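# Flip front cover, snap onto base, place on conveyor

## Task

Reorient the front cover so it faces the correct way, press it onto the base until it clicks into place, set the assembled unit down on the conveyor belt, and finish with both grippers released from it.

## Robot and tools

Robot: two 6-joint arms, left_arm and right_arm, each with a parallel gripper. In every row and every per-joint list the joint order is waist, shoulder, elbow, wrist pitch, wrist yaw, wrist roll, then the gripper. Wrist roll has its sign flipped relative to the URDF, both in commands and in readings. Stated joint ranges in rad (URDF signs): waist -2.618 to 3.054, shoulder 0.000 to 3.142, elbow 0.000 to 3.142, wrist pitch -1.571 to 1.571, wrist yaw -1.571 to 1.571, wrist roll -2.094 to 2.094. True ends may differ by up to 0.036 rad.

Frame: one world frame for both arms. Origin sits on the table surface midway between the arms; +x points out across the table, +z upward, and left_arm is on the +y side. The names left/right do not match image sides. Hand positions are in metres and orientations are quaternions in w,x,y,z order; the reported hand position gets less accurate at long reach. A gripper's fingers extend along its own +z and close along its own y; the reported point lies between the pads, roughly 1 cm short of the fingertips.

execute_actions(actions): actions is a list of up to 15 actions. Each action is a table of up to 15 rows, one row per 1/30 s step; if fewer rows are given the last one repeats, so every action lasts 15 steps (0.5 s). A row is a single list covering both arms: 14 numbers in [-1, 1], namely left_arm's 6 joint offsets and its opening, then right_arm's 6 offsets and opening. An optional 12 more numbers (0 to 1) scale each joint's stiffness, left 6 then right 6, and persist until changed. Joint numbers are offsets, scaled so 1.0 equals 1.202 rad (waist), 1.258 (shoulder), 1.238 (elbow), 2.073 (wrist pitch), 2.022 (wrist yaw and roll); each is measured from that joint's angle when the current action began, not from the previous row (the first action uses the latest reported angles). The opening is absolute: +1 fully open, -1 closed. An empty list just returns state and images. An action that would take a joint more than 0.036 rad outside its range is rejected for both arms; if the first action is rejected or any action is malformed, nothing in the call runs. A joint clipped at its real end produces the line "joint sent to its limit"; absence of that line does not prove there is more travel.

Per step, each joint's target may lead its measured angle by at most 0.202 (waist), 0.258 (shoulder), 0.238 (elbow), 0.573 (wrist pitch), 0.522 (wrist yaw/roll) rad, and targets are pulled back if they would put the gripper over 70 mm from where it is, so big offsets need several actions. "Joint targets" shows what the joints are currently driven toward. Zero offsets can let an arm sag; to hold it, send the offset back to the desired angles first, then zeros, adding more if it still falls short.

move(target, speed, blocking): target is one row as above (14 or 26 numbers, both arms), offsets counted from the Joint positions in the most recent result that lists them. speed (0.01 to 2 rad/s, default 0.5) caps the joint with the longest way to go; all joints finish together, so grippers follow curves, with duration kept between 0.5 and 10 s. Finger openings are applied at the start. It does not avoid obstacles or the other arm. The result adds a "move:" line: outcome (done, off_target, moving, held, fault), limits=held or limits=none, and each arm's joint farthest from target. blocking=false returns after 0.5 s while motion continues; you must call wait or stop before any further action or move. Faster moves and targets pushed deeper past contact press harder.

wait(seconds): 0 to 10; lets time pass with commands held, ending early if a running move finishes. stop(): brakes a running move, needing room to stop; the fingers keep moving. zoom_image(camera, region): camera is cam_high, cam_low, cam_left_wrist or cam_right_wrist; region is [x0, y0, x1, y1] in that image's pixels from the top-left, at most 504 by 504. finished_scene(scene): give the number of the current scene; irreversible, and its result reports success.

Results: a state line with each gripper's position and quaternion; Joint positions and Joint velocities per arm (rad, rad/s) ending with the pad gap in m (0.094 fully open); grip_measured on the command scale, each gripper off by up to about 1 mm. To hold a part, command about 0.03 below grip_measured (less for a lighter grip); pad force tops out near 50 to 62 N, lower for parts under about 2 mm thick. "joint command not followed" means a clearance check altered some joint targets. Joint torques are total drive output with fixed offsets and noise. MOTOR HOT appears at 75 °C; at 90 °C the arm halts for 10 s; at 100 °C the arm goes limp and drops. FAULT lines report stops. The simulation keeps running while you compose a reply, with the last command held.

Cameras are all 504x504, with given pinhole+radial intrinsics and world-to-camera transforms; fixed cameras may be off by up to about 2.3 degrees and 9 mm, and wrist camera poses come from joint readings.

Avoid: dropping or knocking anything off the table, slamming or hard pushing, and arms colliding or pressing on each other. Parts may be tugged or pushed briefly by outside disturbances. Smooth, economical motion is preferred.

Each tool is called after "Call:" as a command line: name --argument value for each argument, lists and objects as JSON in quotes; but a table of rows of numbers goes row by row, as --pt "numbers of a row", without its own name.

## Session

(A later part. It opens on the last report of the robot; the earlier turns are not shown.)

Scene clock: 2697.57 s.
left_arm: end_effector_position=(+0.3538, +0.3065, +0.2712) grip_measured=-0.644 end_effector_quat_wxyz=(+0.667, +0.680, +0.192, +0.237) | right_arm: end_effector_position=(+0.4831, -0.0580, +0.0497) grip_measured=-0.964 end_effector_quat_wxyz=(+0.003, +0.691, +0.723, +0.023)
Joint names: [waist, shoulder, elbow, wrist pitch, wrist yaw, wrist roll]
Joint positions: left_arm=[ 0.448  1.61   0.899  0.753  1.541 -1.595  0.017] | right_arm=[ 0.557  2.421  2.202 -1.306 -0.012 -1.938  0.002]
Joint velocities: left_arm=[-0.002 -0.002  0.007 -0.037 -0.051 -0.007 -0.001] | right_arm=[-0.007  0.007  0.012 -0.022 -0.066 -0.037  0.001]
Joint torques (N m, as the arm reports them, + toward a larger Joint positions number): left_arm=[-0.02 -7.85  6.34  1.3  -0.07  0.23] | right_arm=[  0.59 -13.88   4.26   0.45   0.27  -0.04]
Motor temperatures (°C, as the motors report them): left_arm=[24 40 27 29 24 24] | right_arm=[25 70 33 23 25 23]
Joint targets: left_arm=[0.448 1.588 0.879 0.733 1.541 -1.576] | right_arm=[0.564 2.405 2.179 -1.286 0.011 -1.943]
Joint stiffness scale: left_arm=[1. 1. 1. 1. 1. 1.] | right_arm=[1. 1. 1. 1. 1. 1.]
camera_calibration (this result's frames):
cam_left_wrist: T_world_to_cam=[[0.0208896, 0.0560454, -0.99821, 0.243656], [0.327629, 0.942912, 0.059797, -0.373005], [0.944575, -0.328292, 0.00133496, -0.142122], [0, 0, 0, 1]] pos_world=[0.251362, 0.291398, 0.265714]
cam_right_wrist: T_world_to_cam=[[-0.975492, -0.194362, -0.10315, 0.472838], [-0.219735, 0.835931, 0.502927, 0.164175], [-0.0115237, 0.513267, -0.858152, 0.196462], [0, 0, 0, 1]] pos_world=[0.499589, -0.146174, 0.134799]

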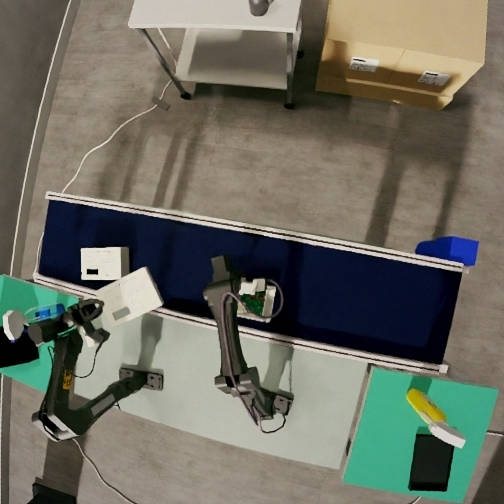

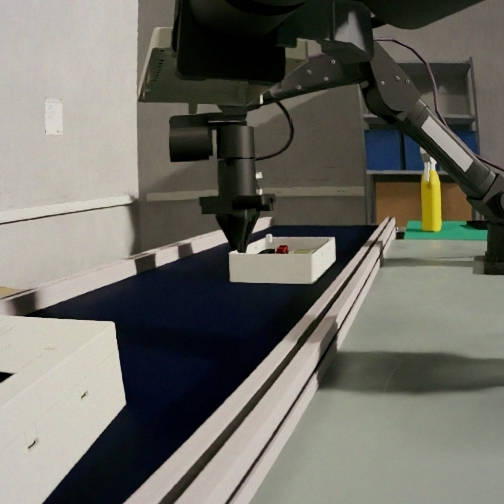

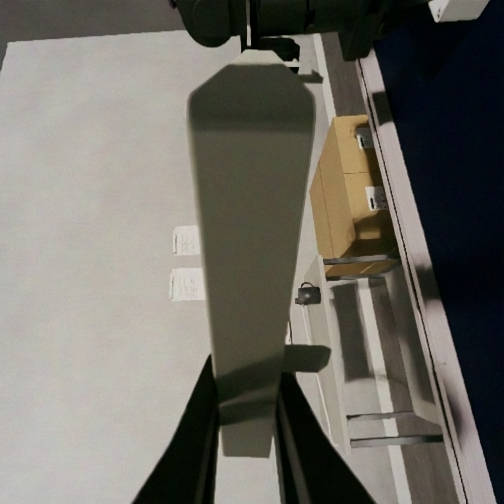

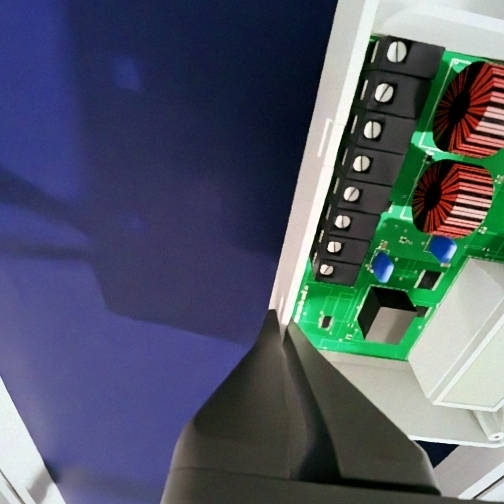

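Call:
execute_actions --actions '[[[0,-0.0175,-0.016,-0.0096,0,0.0094,-0.672,0.0058,-0.013,-0.0100,0.0060,0.0114,-0.0025,-0.9],[0,-0.0175,-0.016,-0.0096,0,0.0094,-0.672,0.0058,-0.013,-0.0100,0.0060,0.0114,-0.0025,-0.85],[0,-0.0175,-0.016,-0.0096,0,0.0094,-0.672,0.0058,-0.013,-0.0100,0.0060,0.0114,-0.0025,-0.8],[0,-0.0175,-0.016,-0.0096,0,0.0094,-0.672,0.0058,-0.013,-0.0100,0.0060,0.0114,-0.0025,-0.75],[0,-0.0175,-0.016,-0.0096,0,0.0094,-0.672,0.0058,-0.013,-0.0100,0.0060,0.0114,-0.0025,-0.7],[0,-0.0175,-0.016,-0.0096,0,0.0094,-0.672,0.0058,-0.013,-0.0100,0.0060,0.0114,-0.0025,-0.65],[0,-0.0175,-0.016,-0.0096,0,0.0094,-0.672,0.0058,-0.013,-0.0100,0.0060,0.0114,-0.0025,-0.6]]]'

Scene clock: 2712.33 s.
left_arm: end_effector_position=(+0.3538, +0.3065, +0.2712) grip_measured=-0.644 end_effector_quat_wxyz=(+0.667, +0.680, +0.192, +0.237) | right_arm: end_effector_position=(+0.4851, -0.0581, +0.0498) grip_measured=-0.602 end_effector_quat_wxyz=(+0.007, +0.691, +0.723, +0.025)
Joint names: [waist, shoulder, elbow, wrist pitch, wrist yaw, wrist roll]
Joint positions: left_arm=[ 0.448  1.61   0.899  0.753  1.541 -1.595  0.017] | right_arm=[ 0.557  2.421  2.202 -1.299 -0.007 -1.938  0.019]
Joint velocities: left_arm=[ 0.002 -0.022  0.002  0.037 -0.051  0.007 -0.   ] | right_arm=[ 0.007 -0.012  0.012 -0.066 -0.022  0.037  0.001]
Joint torques (N m, as the arm reports them, + toward a larger Joint positions number): left_arm=[-0.01 -7.85  6.36  1.28 -0.05  0.23] | right_arm=[  0.58 -14.04   5.2    0.29   0.16  -0.04]
Motor temperatures (°C, as the motors report them): left_arm=[24 40 27 29 24 24] | right_arm=[25 69 32 23 25 23]
Joint targets: left_arm=[0.448 1.588 0.879 0.733 1.541 -1.576] | right_arm=[0.564 2.405 2.189 -1.294 0.011 -1.943]
Joint stiffness scale: left_arm=[1. 1. 1. 1. 1. 1.] | right_arm=[1. 1. 1. 1. 1. 1.]
camera_calibration (this result's frames):
cam_left_wrist: T_world_to_cam=[[0.0208896, 0.0560454, -0.99821, 0.243656], [0.327629, 0.942912, 0.059797, -0.373005], [0.944575, -0.328292, 0.00133496, -0.142122], [0, 0, 0, 1]] pos_world=[0.251362, 0.291398, 0.265714]
cam_right_wrist: T_world_to_cam=[[-0.974689, -0.193928, -0.111237, 0.474822], [-0.223534, 0.836878, 0.499668, 0.166709], [-0.00380745, 0.511886, -0.859045, 0.192817], [0, 0, 0, 1]] pos_world=[0.500803, -0.146134, 0.135157]

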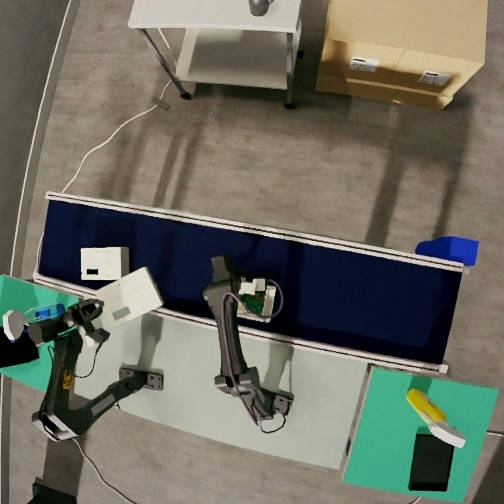

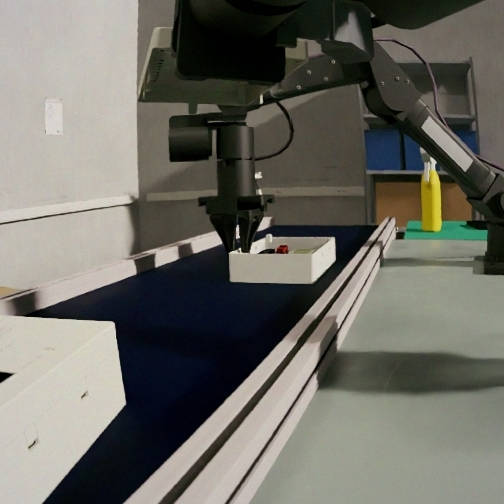

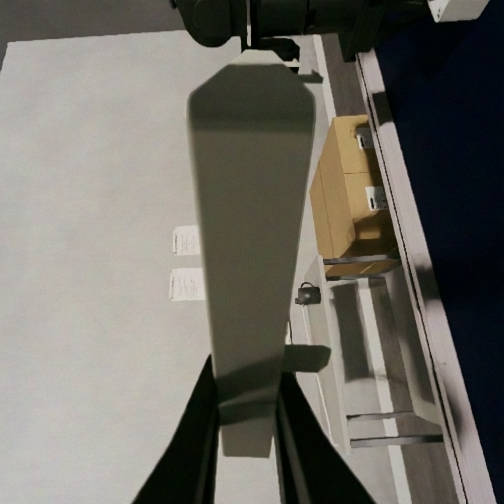

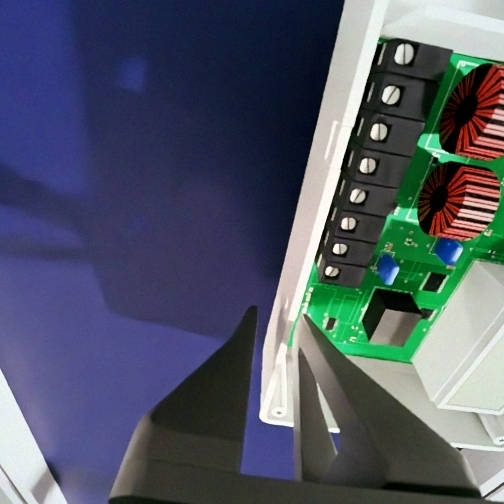

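Call:
execute_actions --actions '[[[0,-0.0175,-0.016,-0.0096,0,0.0094,-0.672,0.0058,-0.02,0.010,0.000,0.009,-0.0025,-0.6],[0,-0.0175,-0.016,-0.0096,0,0.0094,-0.672,0.0058,-0.02,0.025,-0.008,0.009,-0.0025,-0.6],[0,-0.0175,-0.016,-0.0096,0,0.0094,-0.672,0.0058,-0.02,0.040,-0.016,0.009,-0.0025,-0.6],[0,-0.0175,-0.016,-0.0096,0,0.0094,-0.672,0.0058,-0.02,0.052,-0.023,0.009,-0.0025,-0.6],[0,-0.0175,-0.016,-0.0096,0,0.0094,-0.672,0.0058,-0.02,0.064,-0.030,0.009,-0.0025,-0.6],[0,-0.0175,-0.016,-0.0096,0,0.0094,-0.672,0.0058,-0.02,0.076,-0.037,0.009,-0.0025,-0.6],[0,-0.0175,-0.016,-0.0096,0,0.0094,-0.672,0.0058,-0.02,0.088,-0.044,0.009,-0.0025,-0.6],[0,-0.0175,-0.016,-0.0096,0,0.0094,-0.672,0.0058,-0.02,0.100,-0.051,0.009,-0.0025,-0.6],[0,-0.0175,-0.016,-0.0096,0,0.0094,-0.672,0.0058,-0.02,0.112,-0.058,0.009,-0.0025,-0.6],[0,-0.0175,-0.016,-0.0096,0,0.0094,-0.672,0.0058,-0.02,0.124,-0.065,0.009,-0.0025,-0.6],[0,-0.0175,-0.016,-0.0096,0,0.0094,-0.672,0.0058,-0.02,0.136,-0.072,0.009,-0.0025,-0.6],[0,-0.0175,-0.016,-0.0096,0,0.0094,-0.672,0.0058,-0.02,0.148,-0.079,0.009,-0.0025,-0.6],[0,-0.0175,-0.016,-0.0096,0,0.0094,-0.672,0.0058,-0.02,0.160,-0.086,0.009,-0.0025,-0.6]],[[0,-0.0175,-0.016,-0.0096,0,0.0094,-0.672,0.0058,-0.02,0.045,-0.020,0.009,-0.0025,-0.6],[0,-0.0175,-0.016,-0.0096,0,0.0094,-0.672,0.0058,-0.02,0.060,-0.028,0.009,-0.0025,-0.6],[0,-0.0175,-0.016,-0.0096,0,0.0094,-0.672,0.0058,-0.02,0.075,-0.036,0.009,-0.0025,-0.6],[0,-0.0175,-0.016,-0.0096,0,0.0094,-0.672,0.0058,-0.02,0.090,-0.044,0.009,-0.0025,-0.6],[0,-0.0175,-0.016,-0.0096,0,0.0094,-0.672,0.0058,-0.02,0.105,-0.052,0.009,-0.0025,-0.6],[0,-0.0175,-0.016,-0.0096,0,0.0094,-0.672,0.0058,-0.02,0.120,-0.060,0.009,-0.0025,-0.6]]]'

Scene clock: 2750.87 s.
left_arm: end_effector_position=(+0.3538, +0.3065, +0.2712) grip_measured=-0.644 end_effector_quat_wxyz=(+0.667, +0.680, +0.192, +0.237) | right_arm: end_effector_position=(+0.4886, -0.0568, +0.1246) grip_measured=-0.602 end_effector_quat_wxyz=(+0.021, +0.690, +0.722, +0.057)
Joint names: [waist, shoulder, elbow, wrist pitch, wrist yaw, wrist roll]
Joint positions: left_arm=[ 0.448  1.61   0.899  0.753  1.541 -1.595  0.017] | right_arm=[ 0.557  2.413  2.483 -1.519 -0.006 -1.939  0.019]
Joint velocities: left_arm=[ 0.012 -0.002 -0.002 -0.007  0.051 -0.007  0.   ] | right_arm=[ 0.017 -0.007 -0.022 -0.095 -0.037  0.022 -0.001]
Joint torques (N m, as the arm reports them, + toward a larger Joint positions number): left_arm=[ 0.14 -7.9   6.47  1.3  -0.06  0.24] | right_arm=[  0.59 -13.5    8.18   0.2    0.2   -0.04]
Motor temperatures (°C, as the motors report them): left_arm=[24 40 27 29 24 24] | right_arm=[25 68 32 23 25 23]
Joint targets: left_arm=[0.448 1.588 0.879 0.733 1.541 -1.576] | right_arm=[0.564 2.395 2.511 -1.544 0.012 -1.943]
Joint stiffness scale: left_arm=[1. 1. 1. 1. 1. 1.] | right_arm=[1. 1. 1. 1. 1. 1.]
camera_calibration (this result's frames):
cam_left_wrist: T_world_to_cam=[[0.0208896, 0.0560454, -0.99821, 0.243656], [0.327629, 0.942912, 0.059797, -0.373005], [0.944575, -0.328292, 0.00133496, -0.142122], [0, 0, 0, 1]] pos_world=[0.251362, 0.291398, 0.265714]
cam_right_wrist: T_world_to_cam=[[-0.965561, -0.1896, -0.178168, 0.49095], [-0.255192, 0.823561, 0.506581, 0.142893], [0.0506843, 0.534601, -0.843583, 0.229107], [0, 0, 0, 1]] pos_world=[0.498896, -0.147078, 0.208355]

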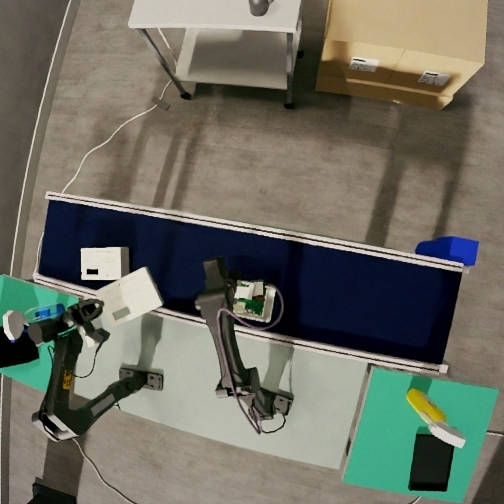

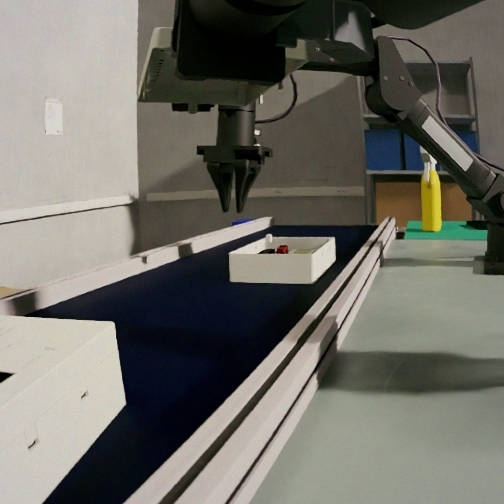

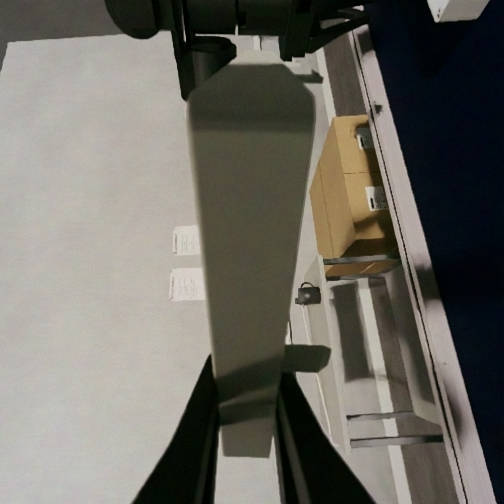

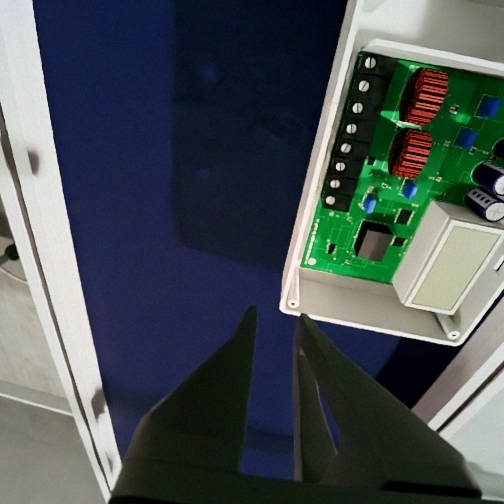

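Call:
move --target '[0,-0.0175,-0.016,-0.0096,0,0.0094,-0.672,-0.471,-0.548,-0.926,0.184,0.003,0.014,-0.6]' --speed 0.8

Scene clock: 2797.03 s.
left_arm: end_effector_position=(+0.3538, +0.3065, +0.2712) grip_measured=-0.644 end_effector_quat_wxyz=(+0.667, +0.680, +0.192, +0.237) | right_arm: end_effector_position=(+0.3627, -0.2996, +0.0893) grip_measured=-0.602 end_effector_quat_wxyz=(+0.004, +0.859, +0.512, +0.013)
Joint names: [waist, shoulder, elbow, wrist pitch, wrist yaw, wrist roll]
Joint positions: left_arm=[ 0.448  1.61   0.899  0.753  1.541 -1.595  0.017] | right_arm=[-0.006  1.752  1.35  -1.143 -0.011 -1.916  0.019]
Joint velocities: left_arm=[ 0.007 -0.007 -0.002 -0.022 -0.007  0.007 -0.001] | right_arm=[-0.002 -0.007 -0.012 -0.007 -0.037 -0.051  0.001]
Joint torques (N m, as the arm reports them, + toward a larger Joint positions number): left_arm=[ 0.15 -7.87  6.36  1.31 -0.07  0.22] | right_arm=[-0.26 -9.47  4.9   0.25  0.12  0.08]
Motor temperatures (°C, as the motors report them): left_arm=[24 39 27 29 24 24] | right_arm=[25 69 35 23 25 23]
Joint targets: left_arm=[0.448 1.588 0.879 0.733 1.541 -1.576] | right_arm=[-0.009 1.724 1.336 -1.137 0.000 -1.911]
Joint stiffness scale: left_arm=[1. 1. 1. 1. 1. 1.] | right_arm=[1. 1. 1. 1. 1. 1.]
move: off_target (left_arm, right_arm); limits=none; left_arm: farthest joint: the shoulder, 0.022 radians from its target (0.022 radians at the start); right_arm: farthest joint: the shoulder, 0.029 radians from its target (0.690 radians at the start)
camera_calibration (this result's frames):
cam_left_wrist: T_world_to_cam=[[0.0215111, 0.0564855, -0.998172, 0.243291], [0.327591, 0.942886, 0.0604167, -0.373151], [0.944575, -0.328292, 0.00177838, -0.142242], [0, 0, 0, 1]] pos_world=[0.251365, 0.2914, 0.265643]
cam_right_wrist: T_world_to_cam=[[-0.937969, 0.336183, -0.0848231, 0.456242], [0.252107, 0.829244, 0.498795, 0.147014], [0.238025, 0.446469, -0.86256, 0.242875], [0, 0, 0, 1]] pos_world=[0.333068, -0.383728, 0.174864]

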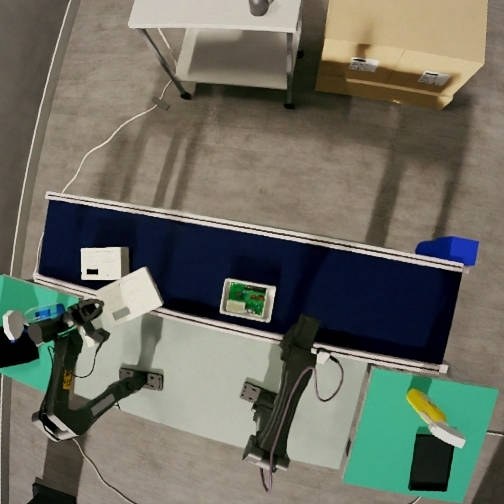

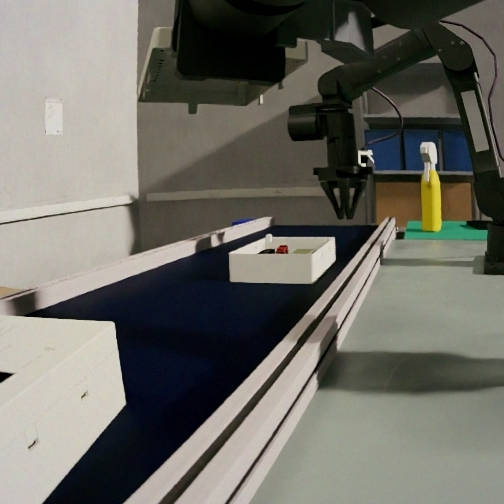

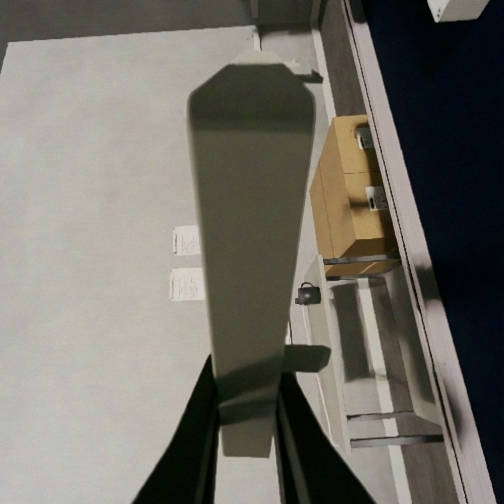

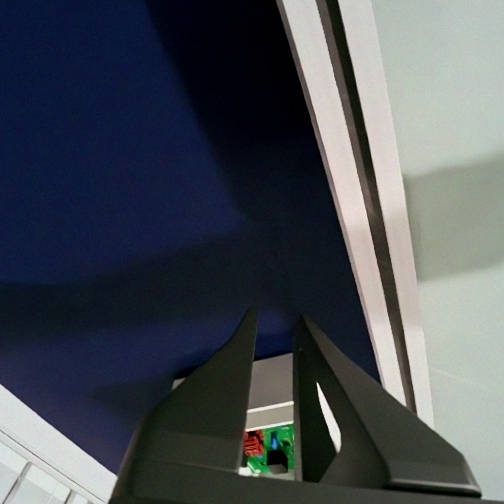

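Call:
zoom_image --camera "cam_high" --region '[200, 260, 300, 340]'

Region (200, 260, 300, 340) of cam_high's 504x504 image, scaled by 5.040, with more detail than that image has; it fills the top 403 rows of this view, and the rest is white.

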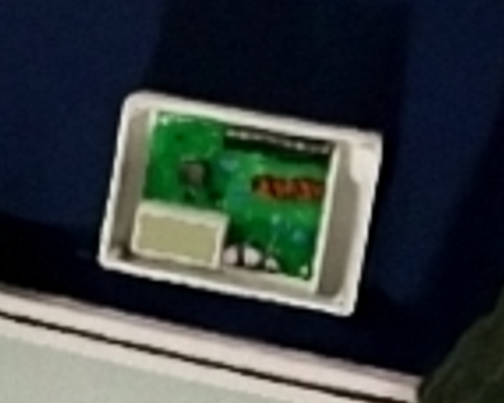

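Call:
move --target '[-0.6963,0.5954,0.4709,0.0868,-0.1113,0.0104,-0.672,-0.0025,-0.0223,-0.0113,0.0029,0.0054,0.0025,-0.6]' --speed 0.5

Scene clock: 2844.27 s.
left_arm: end_effector_position=(+0.4367, -0.0269, +0.1425) grip_measured=-0.644 end_effector_quat_wxyz=(+0.707, +0.707, -0.012, +0.002) | right_arm: end_effector_position=(+0.3628, -0.2996, +0.0893) grip_measured=-0.602 end_effector_quat_wxyz=(+0.004, +0.859, +0.512, +0.013)
Joint names: [waist, shoulder, elbow, wrist pitch, wrist yaw, wrist roll]
Joint positions: left_arm=[-0.396  2.368  1.44   0.924  1.327 -1.594  0.017] | right_arm=[-0.006  1.752  1.35  -1.143 -0.011 -1.916  0.019]
Joint velocities: left_arm=[ 0.017 -0.012  0.022  0.037  0.022  0.037 -0.   ] | right_arm=[-0.022  0.002  0.012  0.007  0.022  0.066  0.   ]
Joint torques (N m, as the arm reports them, + toward a larger Joint positions number): left_arm=[  0.71 -12.44  10.59   1.73  -0.11   0.22] | right_arm=[-0.29 -9.48  4.87  0.27  0.13  0.08]
Motor temperatures (°C, as the motors report them): left_arm=[24 40 27 29 24 24] | right_arm=[25 60 32 23 25 23]
Joint targets: left_arm=[-0.389 2.359 1.482 0.933 1.316 -1.574] | right_arm=[-0.009 1.724 1.336 -1.137 0.000 -1.911]
Joint stiffness scale: left_arm=[1. 1. 1. 1. 1. 1.] | right_arm=[1. 1. 1. 1. 1. 1.]
move: off_target (left_arm, right_arm); limits=none; left_arm: farthest joint: the elbow, 0.042 radians from its target (0.583 radians at the start); right_arm: farthest joint: the shoulder, 0.028 radians from its target (0.028 radians at the start)
camera_calibration (this result's frames):
cam_left_wrist: T_world_to_cam=[[0.00281287, 0.0358807, -0.999352, 0.139596], [0.822075, 0.568925, 0.0227405, -0.298856], [0.569372, -0.821607, -0.0278963, -0.174971], [0, 0, 0, 1]] pos_world=[0.344913, 0.0212609, 0.14142]
cam_right_wrist: T_world_to_cam=[[-0.937937, 0.336178, -0.0851961, 0.456356], [0.251919, 0.829273, 0.498842, 0.147074], [0.238351, 0.44642, -0.862495, 0.242722], [0, 0, 0, 1]] pos_world=[0.333129, -0.383737, 0.17486]

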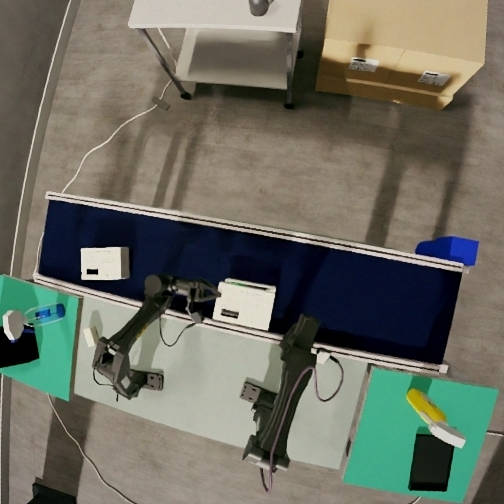

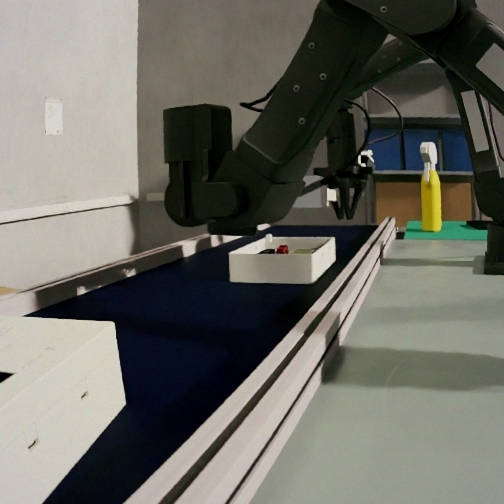

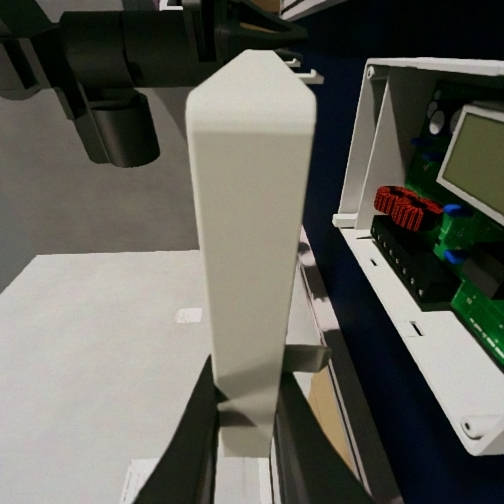

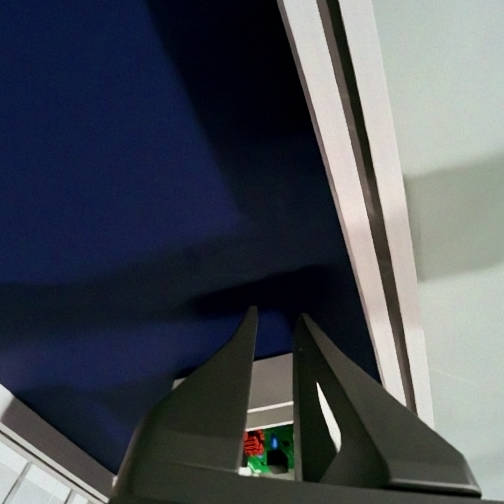

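Call:
zoom_image --camera "cam_left_wrist" --region '[290, 40, 504, 254]'

Call:
zoom_image --camera "cam_left_wrist" --region '[290, 270, 504, 484]'

Region (290, 40, 504, 254) of cam_left_wrist's 504x504 image, scaled by 2.355, with more detail than that image has.

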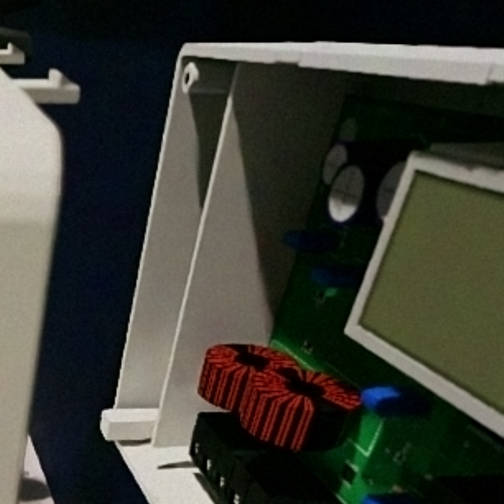

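Region (290, 270, 504, 484) of cam_left_wrist's 504x504 image, scaled by 2.355, with more detail than that image has.

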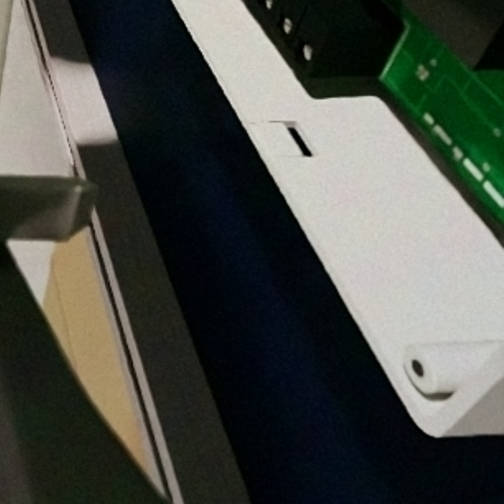

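Call:
move --target '[0.0067,0.0938,0.0363,0.0637,-0.0138,0.0148,-0.672,0.094,0.147,0.264,-0.066,0.01,0.195,1.0]' --speed 0.3

Scene clock: 2966.27 s.
left_arm: end_effector_position=(+0.4400, -0.0270, +0.0969) grip_measured=-0.644 end_effector_quat_wxyz=(+0.707, +0.707, -0.003, +0.005) | right_arm: end_effector_position=(+0.4120, -0.2679, +0.1043) grip_measured=+1.000 end_effector_quat_wxyz=(+0.003, +0.707, +0.707, +0.008)
Joint names: [waist, shoulder, elbow, wrist pitch, wrist yaw, wrist roll]
Joint positions: left_arm=[-0.396  2.487  1.44   1.046  1.31  -1.583  0.017] | right_arm=[ 0.1    1.933  1.642 -1.264 -0.009 -1.527  0.094]
Joint velocities: left_arm=[ 0.007  0.032  0.002 -0.066 -0.007  0.022  0.001] | right_arm=[-0.017  0.022 -0.007 -0.037  0.022  0.022  0.   ]
Joint torques (N m, as the arm reports them, + toward a larger Joint positions number): left_arm=[  0.83 -12.14  10.38   1.73  -0.12   0.24] | right_arm=[ 0.53 -8.66  8.88  0.03  0.23  0.09]
Motor temperatures (°C, as the motors report them): left_arm=[24 48 31 32 24 24] | right_arm=[25 57 32 23 25 23]
Joint targets: left_arm=[-0.388 2.486 1.485 1.056 1.299 -1.564] | right_arm=[0.107 1.937 1.677 -1.280 0.009 -1.522]
Joint stiffness scale: left_arm=[1. 1. 1. 1. 1. 1.] | right_arm=[1. 1. 1. 1. 1. 1.]
move: off_target (left_arm, right_arm); limits=none; left_arm: farthest joint: the elbow, 0.045 radians from its target (0.045 radians at the start); right_arm: farthest joint: the elbow, 0.035 radians from its target (0.327 radians at the start)
camera_calibration (this result's frames):
cam_left_wrist: T_world_to_cam=[[-0.00551125, 0.0351791, -0.999366, 0.0977166], [0.812334, 0.582972, 0.0160417, -0.295122], [0.583167, -0.81173, -0.0317901, -0.183549], [0, 0, 0, 1]] pos_world=[0.347316, 0.019618, 0.0965539]
cam_right_wrist: T_world_to_cam=[[-0.985468, -0.150645, -0.0784785, 0.381581], [-0.169726, 0.854889, 0.490263, 0.282362], [-0.00676519, 0.496459, -0.868034, 0.344712], [0, 0, 0, 1]] pos_world=[0.426292, -0.35504, 0.190736]

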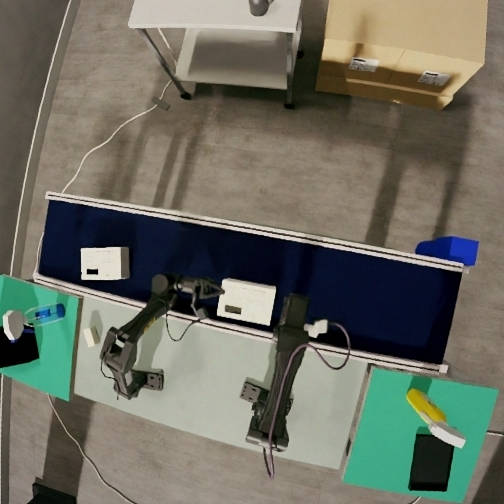

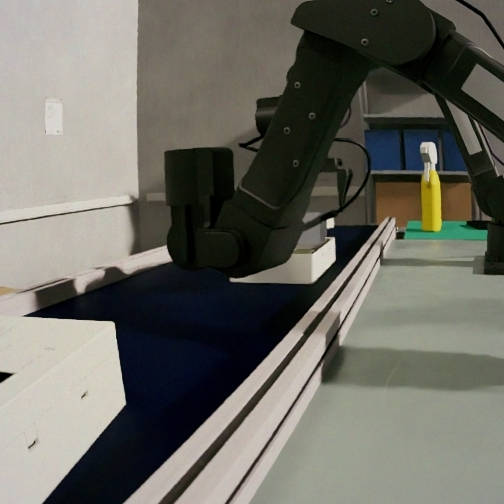

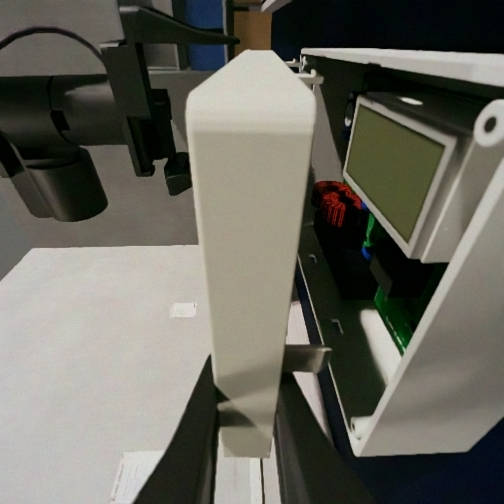

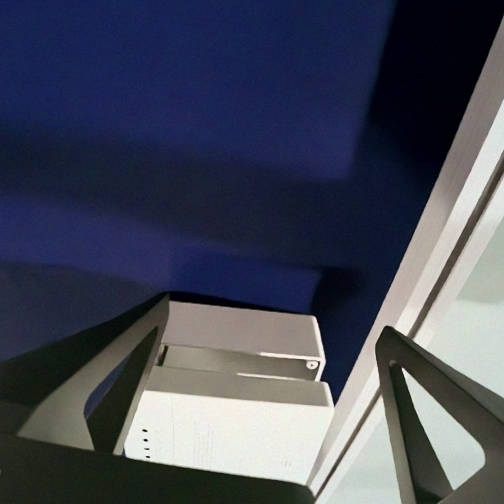

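Call:
zoom_image --camera "cam_right_wrist" --region '[130, 290, 350, 480]'

Region (130, 290, 350, 480) of cam_right_wrist's 504x504 image, scaled by 2.291, with more detail than that image has; it fills the top 435 rows of this view, and the rest is white.

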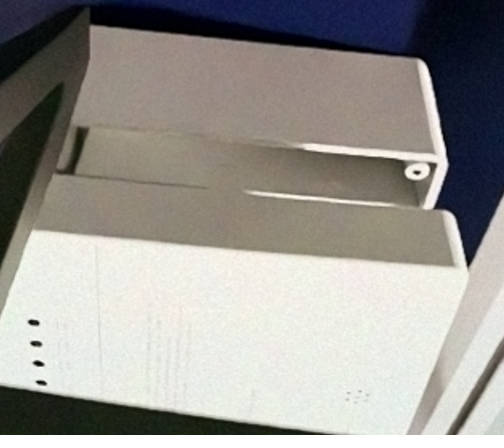

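Call:
zoom_image --camera "cam_left_wrist" --region '[180, 30, 420, 270]'

Region (180, 30, 420, 270) of cam_left_wrist's 504x504 image, scaled by 2.100, with more detail than that image has.

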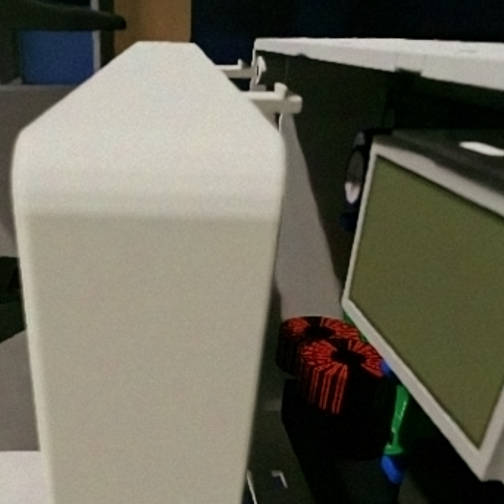

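Call:
zoom_image --camera "cam_left_wrist" --region '[290, 280, 504, 494]'

Call:
zoom_image --camera "cam_left_wrist" --region '[290, 30, 504, 244]'

Region (290, 280, 504, 494) of cam_left_wrist's 504x504 image, scaled by 2.355, with more detail than that image has.

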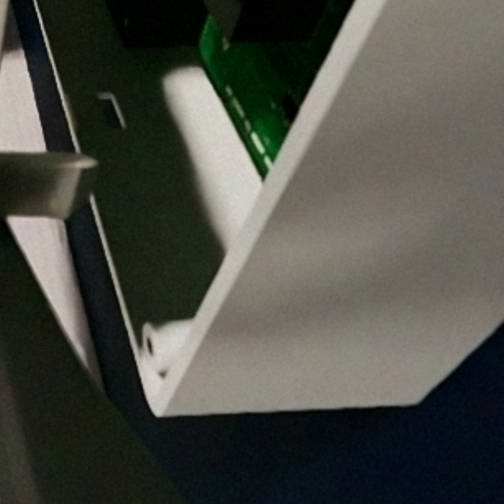

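Region (290, 30, 504, 244) of cam_left_wrist's 504x504 image, scaled by 2.355, with more detail than that image has.

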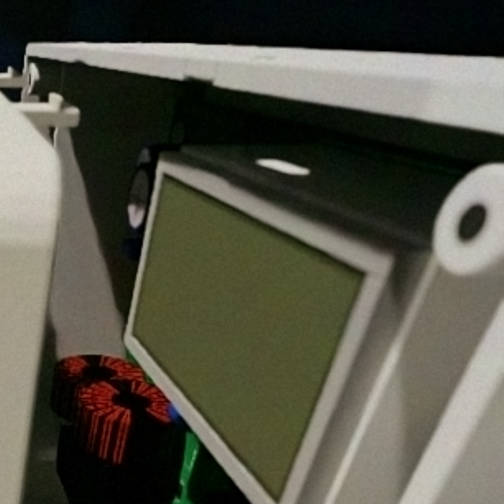

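Call:
zoom_image --camera "cam_high" --region '[205, 265, 295, 335]'

Region (205, 265, 295, 335) of cam_high's 504x504 image, scaled by 5.600, with more detail than that image has.

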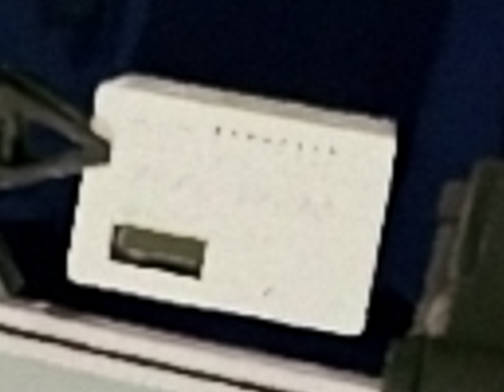

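Call:
execute_actions --actions '[[[0.008,-0.0008,0.0363,0.0048,-0.003,0.0094,-0.672,0.0058,0.0032,0.0283,-0.0077,0.0089,0.0025,1.0],[0.009,-0.0008,0.0363,0.0048,0.000,0.0094,-0.672,0.0058,0.0032,0.0283,-0.0077,0.0089,0.0025,1.0],[0.010,-0.0008,0.0363,0.0048,0.002,0.0094,-0.672,0.0058,0.0032,0.0283,-0.0077,0.0089,0.0025,1.0],[0.011,-0.0008,0.0363,0.0048,0.004,0.0094,-0.672,0.0058,0.0032,0.0283,-0.0077,0.0089,0.0025,1.0],[0.012,-0.0008,0.0363,0.0048,0.006,0.0094,-0.672,0.0058,0.0032,0.0283,-0.0077,0.0089,0.0025,1.0],[0.013,-0.0008,0.0363,0.0048,0.007,0.0094,-0.672,0.0058,0.0032,0.0283,-0.0077,0.0089,0.0025,1.0],[0.014,-0.0008,0.0363,0.0048,0.0084,0.0094,-0.672,0.0058,0.0032,0.0283,-0.0077,0.0089,0.0025,1.0]]]'

Scene clock: 3086.77 s.
left_arm: end_effector_position=(+0.4420, -0.0226, +0.0970) grip_measured=-0.644 end_effector_quat_wxyz=(+0.707, +0.707, -0.001, +0.007) | right_arm: end_effector_position=(+0.4118, -0.2679, +0.1043) grip_measured=+1.000 end_effector_quat_wxyz=(+0.002, +0.707, +0.707, +0.008)
Joint names: [waist, shoulder, elbow, wrist pitch, wrist yaw, wrist roll]
Joint positions: left_arm=[-0.386  2.487  1.44   1.047  1.315 -1.583  0.017] | right_arm=[ 0.1    1.933  1.642 -1.266 -0.009 -1.526  0.094]
Joint velocities: left_arm=[-0.007  0.022  0.007 -0.022 -0.022  0.022 -0.   ] | right_arm=[-0.027 -0.022  0.007  0.022  0.007  0.051  0.   ]
Joint torques (N m, as the arm reports them, + toward a larger Joint positions number): left_arm=[  0.65 -12.03  10.53   1.75   0.06   0.23] | right_arm=[ 0.59 -8.65  8.9   0.04  0.21  0.07]
Motor temperatures (°C, as the motors report them): left_arm=[24 50 32 33 24 24] | right_arm=[25 54 36 23 25 23]
Joint targets: left_arm=[-0.379 2.486 1.485 1.056 1.327 -1.564] | right_arm=[0.107 1.937 1.677 -1.280 0.009 -1.522]
Joint stiffness scale: left_arm=[1. 1. 1. 1. 1. 1.] | right_arm=[1. 1. 1. 1. 1. 1.]
camera_calibration (this result's frames):
cam_left_wrist: T_world_to_cam=[[-0.00531726, 0.0350531, -0.999371, 0.0975302], [0.809427, 0.586995, 0.0162823, -0.297957], [0.587197, -0.808831, -0.0314941, -0.182899], [0, 0, 0, 1]] pos_world=[0.349091, 0.0235458, 0.09656]
cam_right_wrist: T_world_to_cam=[[-0.985441, -0.151393, -0.0773637, 0.380975], [-0.16982, 0.85474, 0.49049, 0.28228], [-0.0081311, 0.496487, -0.868006, 0.345267], [0, 0, 0, 1]] pos_world=[0.426172, -0.35502, 0.190712]

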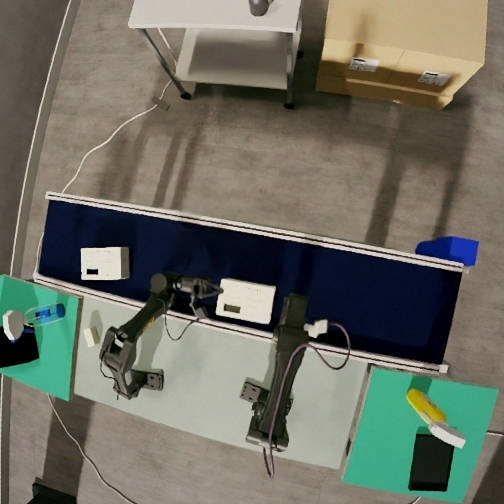

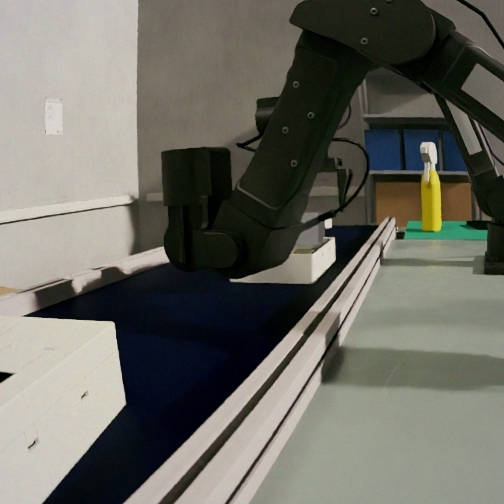

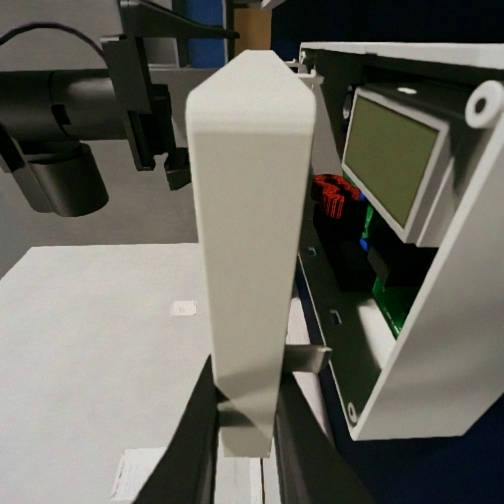

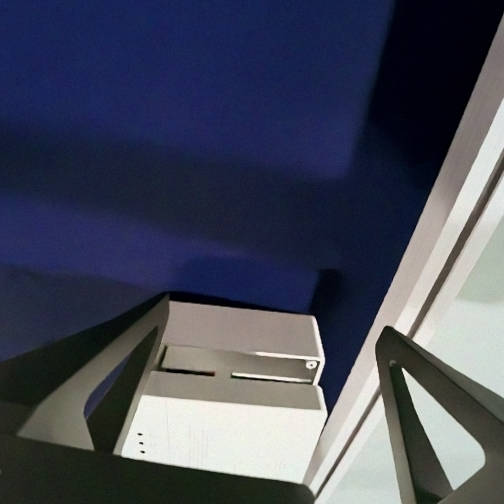

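Call:
zoom_image --camera "cam_right_wrist" --region '[130, 290, 350, 480]'

Region (130, 290, 350, 480) of cam_right_wrist's 504x504 image, scaled by 2.291, with more detail than that image has; it fills the top 435 rows of this view, and the rest is white.

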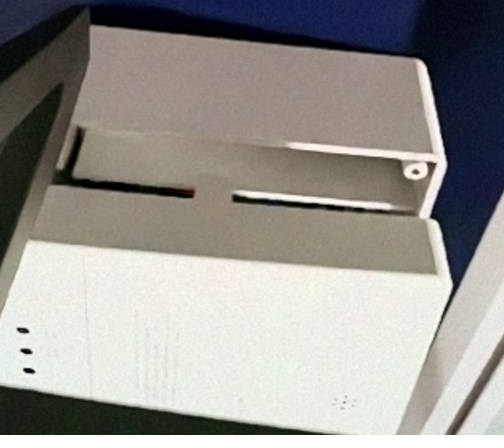

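Call:
execute_actions --actions '[[[0.0055,0.0005,0.0365,0.0055,0.0059,0.0094,-0.672,0.0058,0.0032,0.0283,-0.0068,0.0089,0.002,1.0],[0.005,0.002,0.0365,0.0065,0.0059,0.0094,-0.672,0.0058,0.0032,0.0283,-0.0068,0.0089,0.002,1.0],[0.0045,0.0035,0.0367,0.0075,0.0059,0.0094,-0.672,0.0058,0.0032,0.0283,-0.0068,0.0089,0.002,1.0],[0.004,0.005,0.037,0.0085,0.0059,0.0094,-0.672,0.0058,0.0032,0.0283,-0.0068,0.0089,0.002,1.0],[0.0035,0.0065,0.0372,0.0095,0.0059,0.0094,-0.672,0.0058,0.0032,0.0283,-0.0068,0.0089,0.002,1.0],[0.003,0.008,0.0375,0.0105,0.0059,0.0094,-0.672,0.0058,0.0032,0.0283,-0.0068,0.0089,0.002,1.0],[0.0025,0.009,0.0377,0.0113,0.0059,0.0094,-0.672,0.0058,0.0032,0.0283,-0.0068,0.0089,0.002,1.0],[0.0017,0.0103,0.038,0.0121,0.0059,0.0094,-0.672,0.0058,0.0032,0.0283,-0.0068,0.0089,0.002,1.0]]]'

Scene clock: 3133.43 s.
left_arm: end_effector_position=(+0.4431, -0.0230, +0.0954) grip_measured=-0.644 end_effector_quat_wxyz=(+0.708, +0.706, -0.006, +0.010) | right_arm: end_effector_position=(+0.4118, -0.2679, +0.1043) grip_measured=+1.000 end_effector_quat_wxyz=(+0.002, +0.707, +0.707, +0.008)
Joint names: [waist, shoulder, elbow, wrist pitch, wrist yaw, wrist roll]
Joint positions: left_arm=[-0.386  2.5    1.45   1.06   1.317 -1.583  0.017] | right_arm=[ 0.1    1.933  1.642 -1.266 -0.009 -1.526  0.094]
Joint velocities: left_arm=[ 0.002 -0.022 -0.007 -0.007  0.007  0.007 -0.001] | right_arm=[-0.007 -0.002 -0.007  0.081 -0.037 -0.037  0.   ]
Joint torques (N m, as the arm reports them, + toward a larger Joint positions number): left_arm=[  0.31 -12.     9.82   1.77   0.04   0.24] | right_arm=[ 0.6  -8.65  8.91  0.04  0.21  0.07]
Motor temperatures (°C, as the motors report them): left_arm=[24 50 32 33 24 24] | right_arm=[25 53 37 23 25 23]
Joint targets: left_arm=[-0.384 2.500 1.487 1.072 1.326 -1.564] | right_arm=[0.107 1.937 1.677 -1.280 0.009 -1.522]
Joint stiffness scale: left_arm=[1. 1. 1. 1. 1. 1.] | right_arm=[1. 1. 1. 1. 1. 1.]
camera_calibration (this result's frames):
cam_left_wrist: T_world_to_cam=[[0.00622074, 0.0321655, -0.999463, 0.0908412], [0.810538, 0.585199, 0.0238782, -0.299879], [0.585653, -0.810252, -0.022431, -0.184147], [0, 0, 0, 1]] pos_world=[0.350345, 0.0233617, 0.0938224]
cam_right_wrist: T_world_to_cam=[[-0.985441, -0.151393, -0.0773637, 0.380975], [-0.16982, 0.85474, 0.49049, 0.28228], [-0.0081311, 0.496487, -0.868006, 0.345267], [0, 0, 0, 1]] pos_world=[0.426172, -0.35502, 0.190712]

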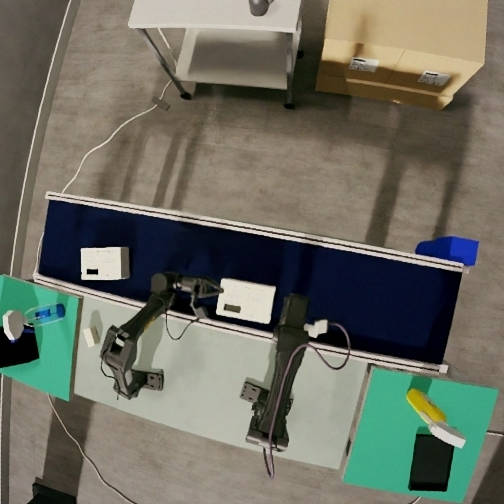

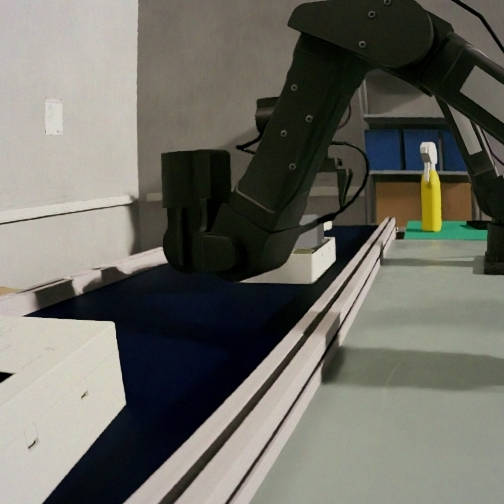

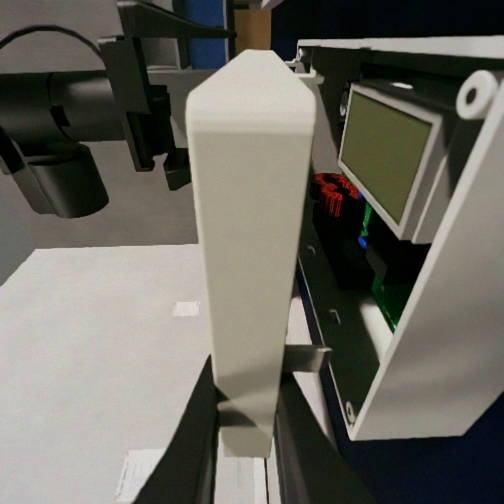

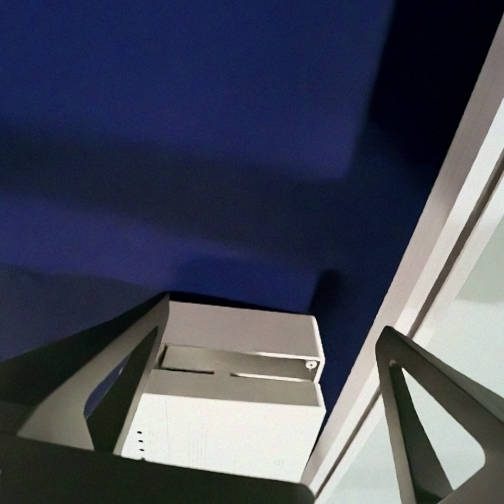

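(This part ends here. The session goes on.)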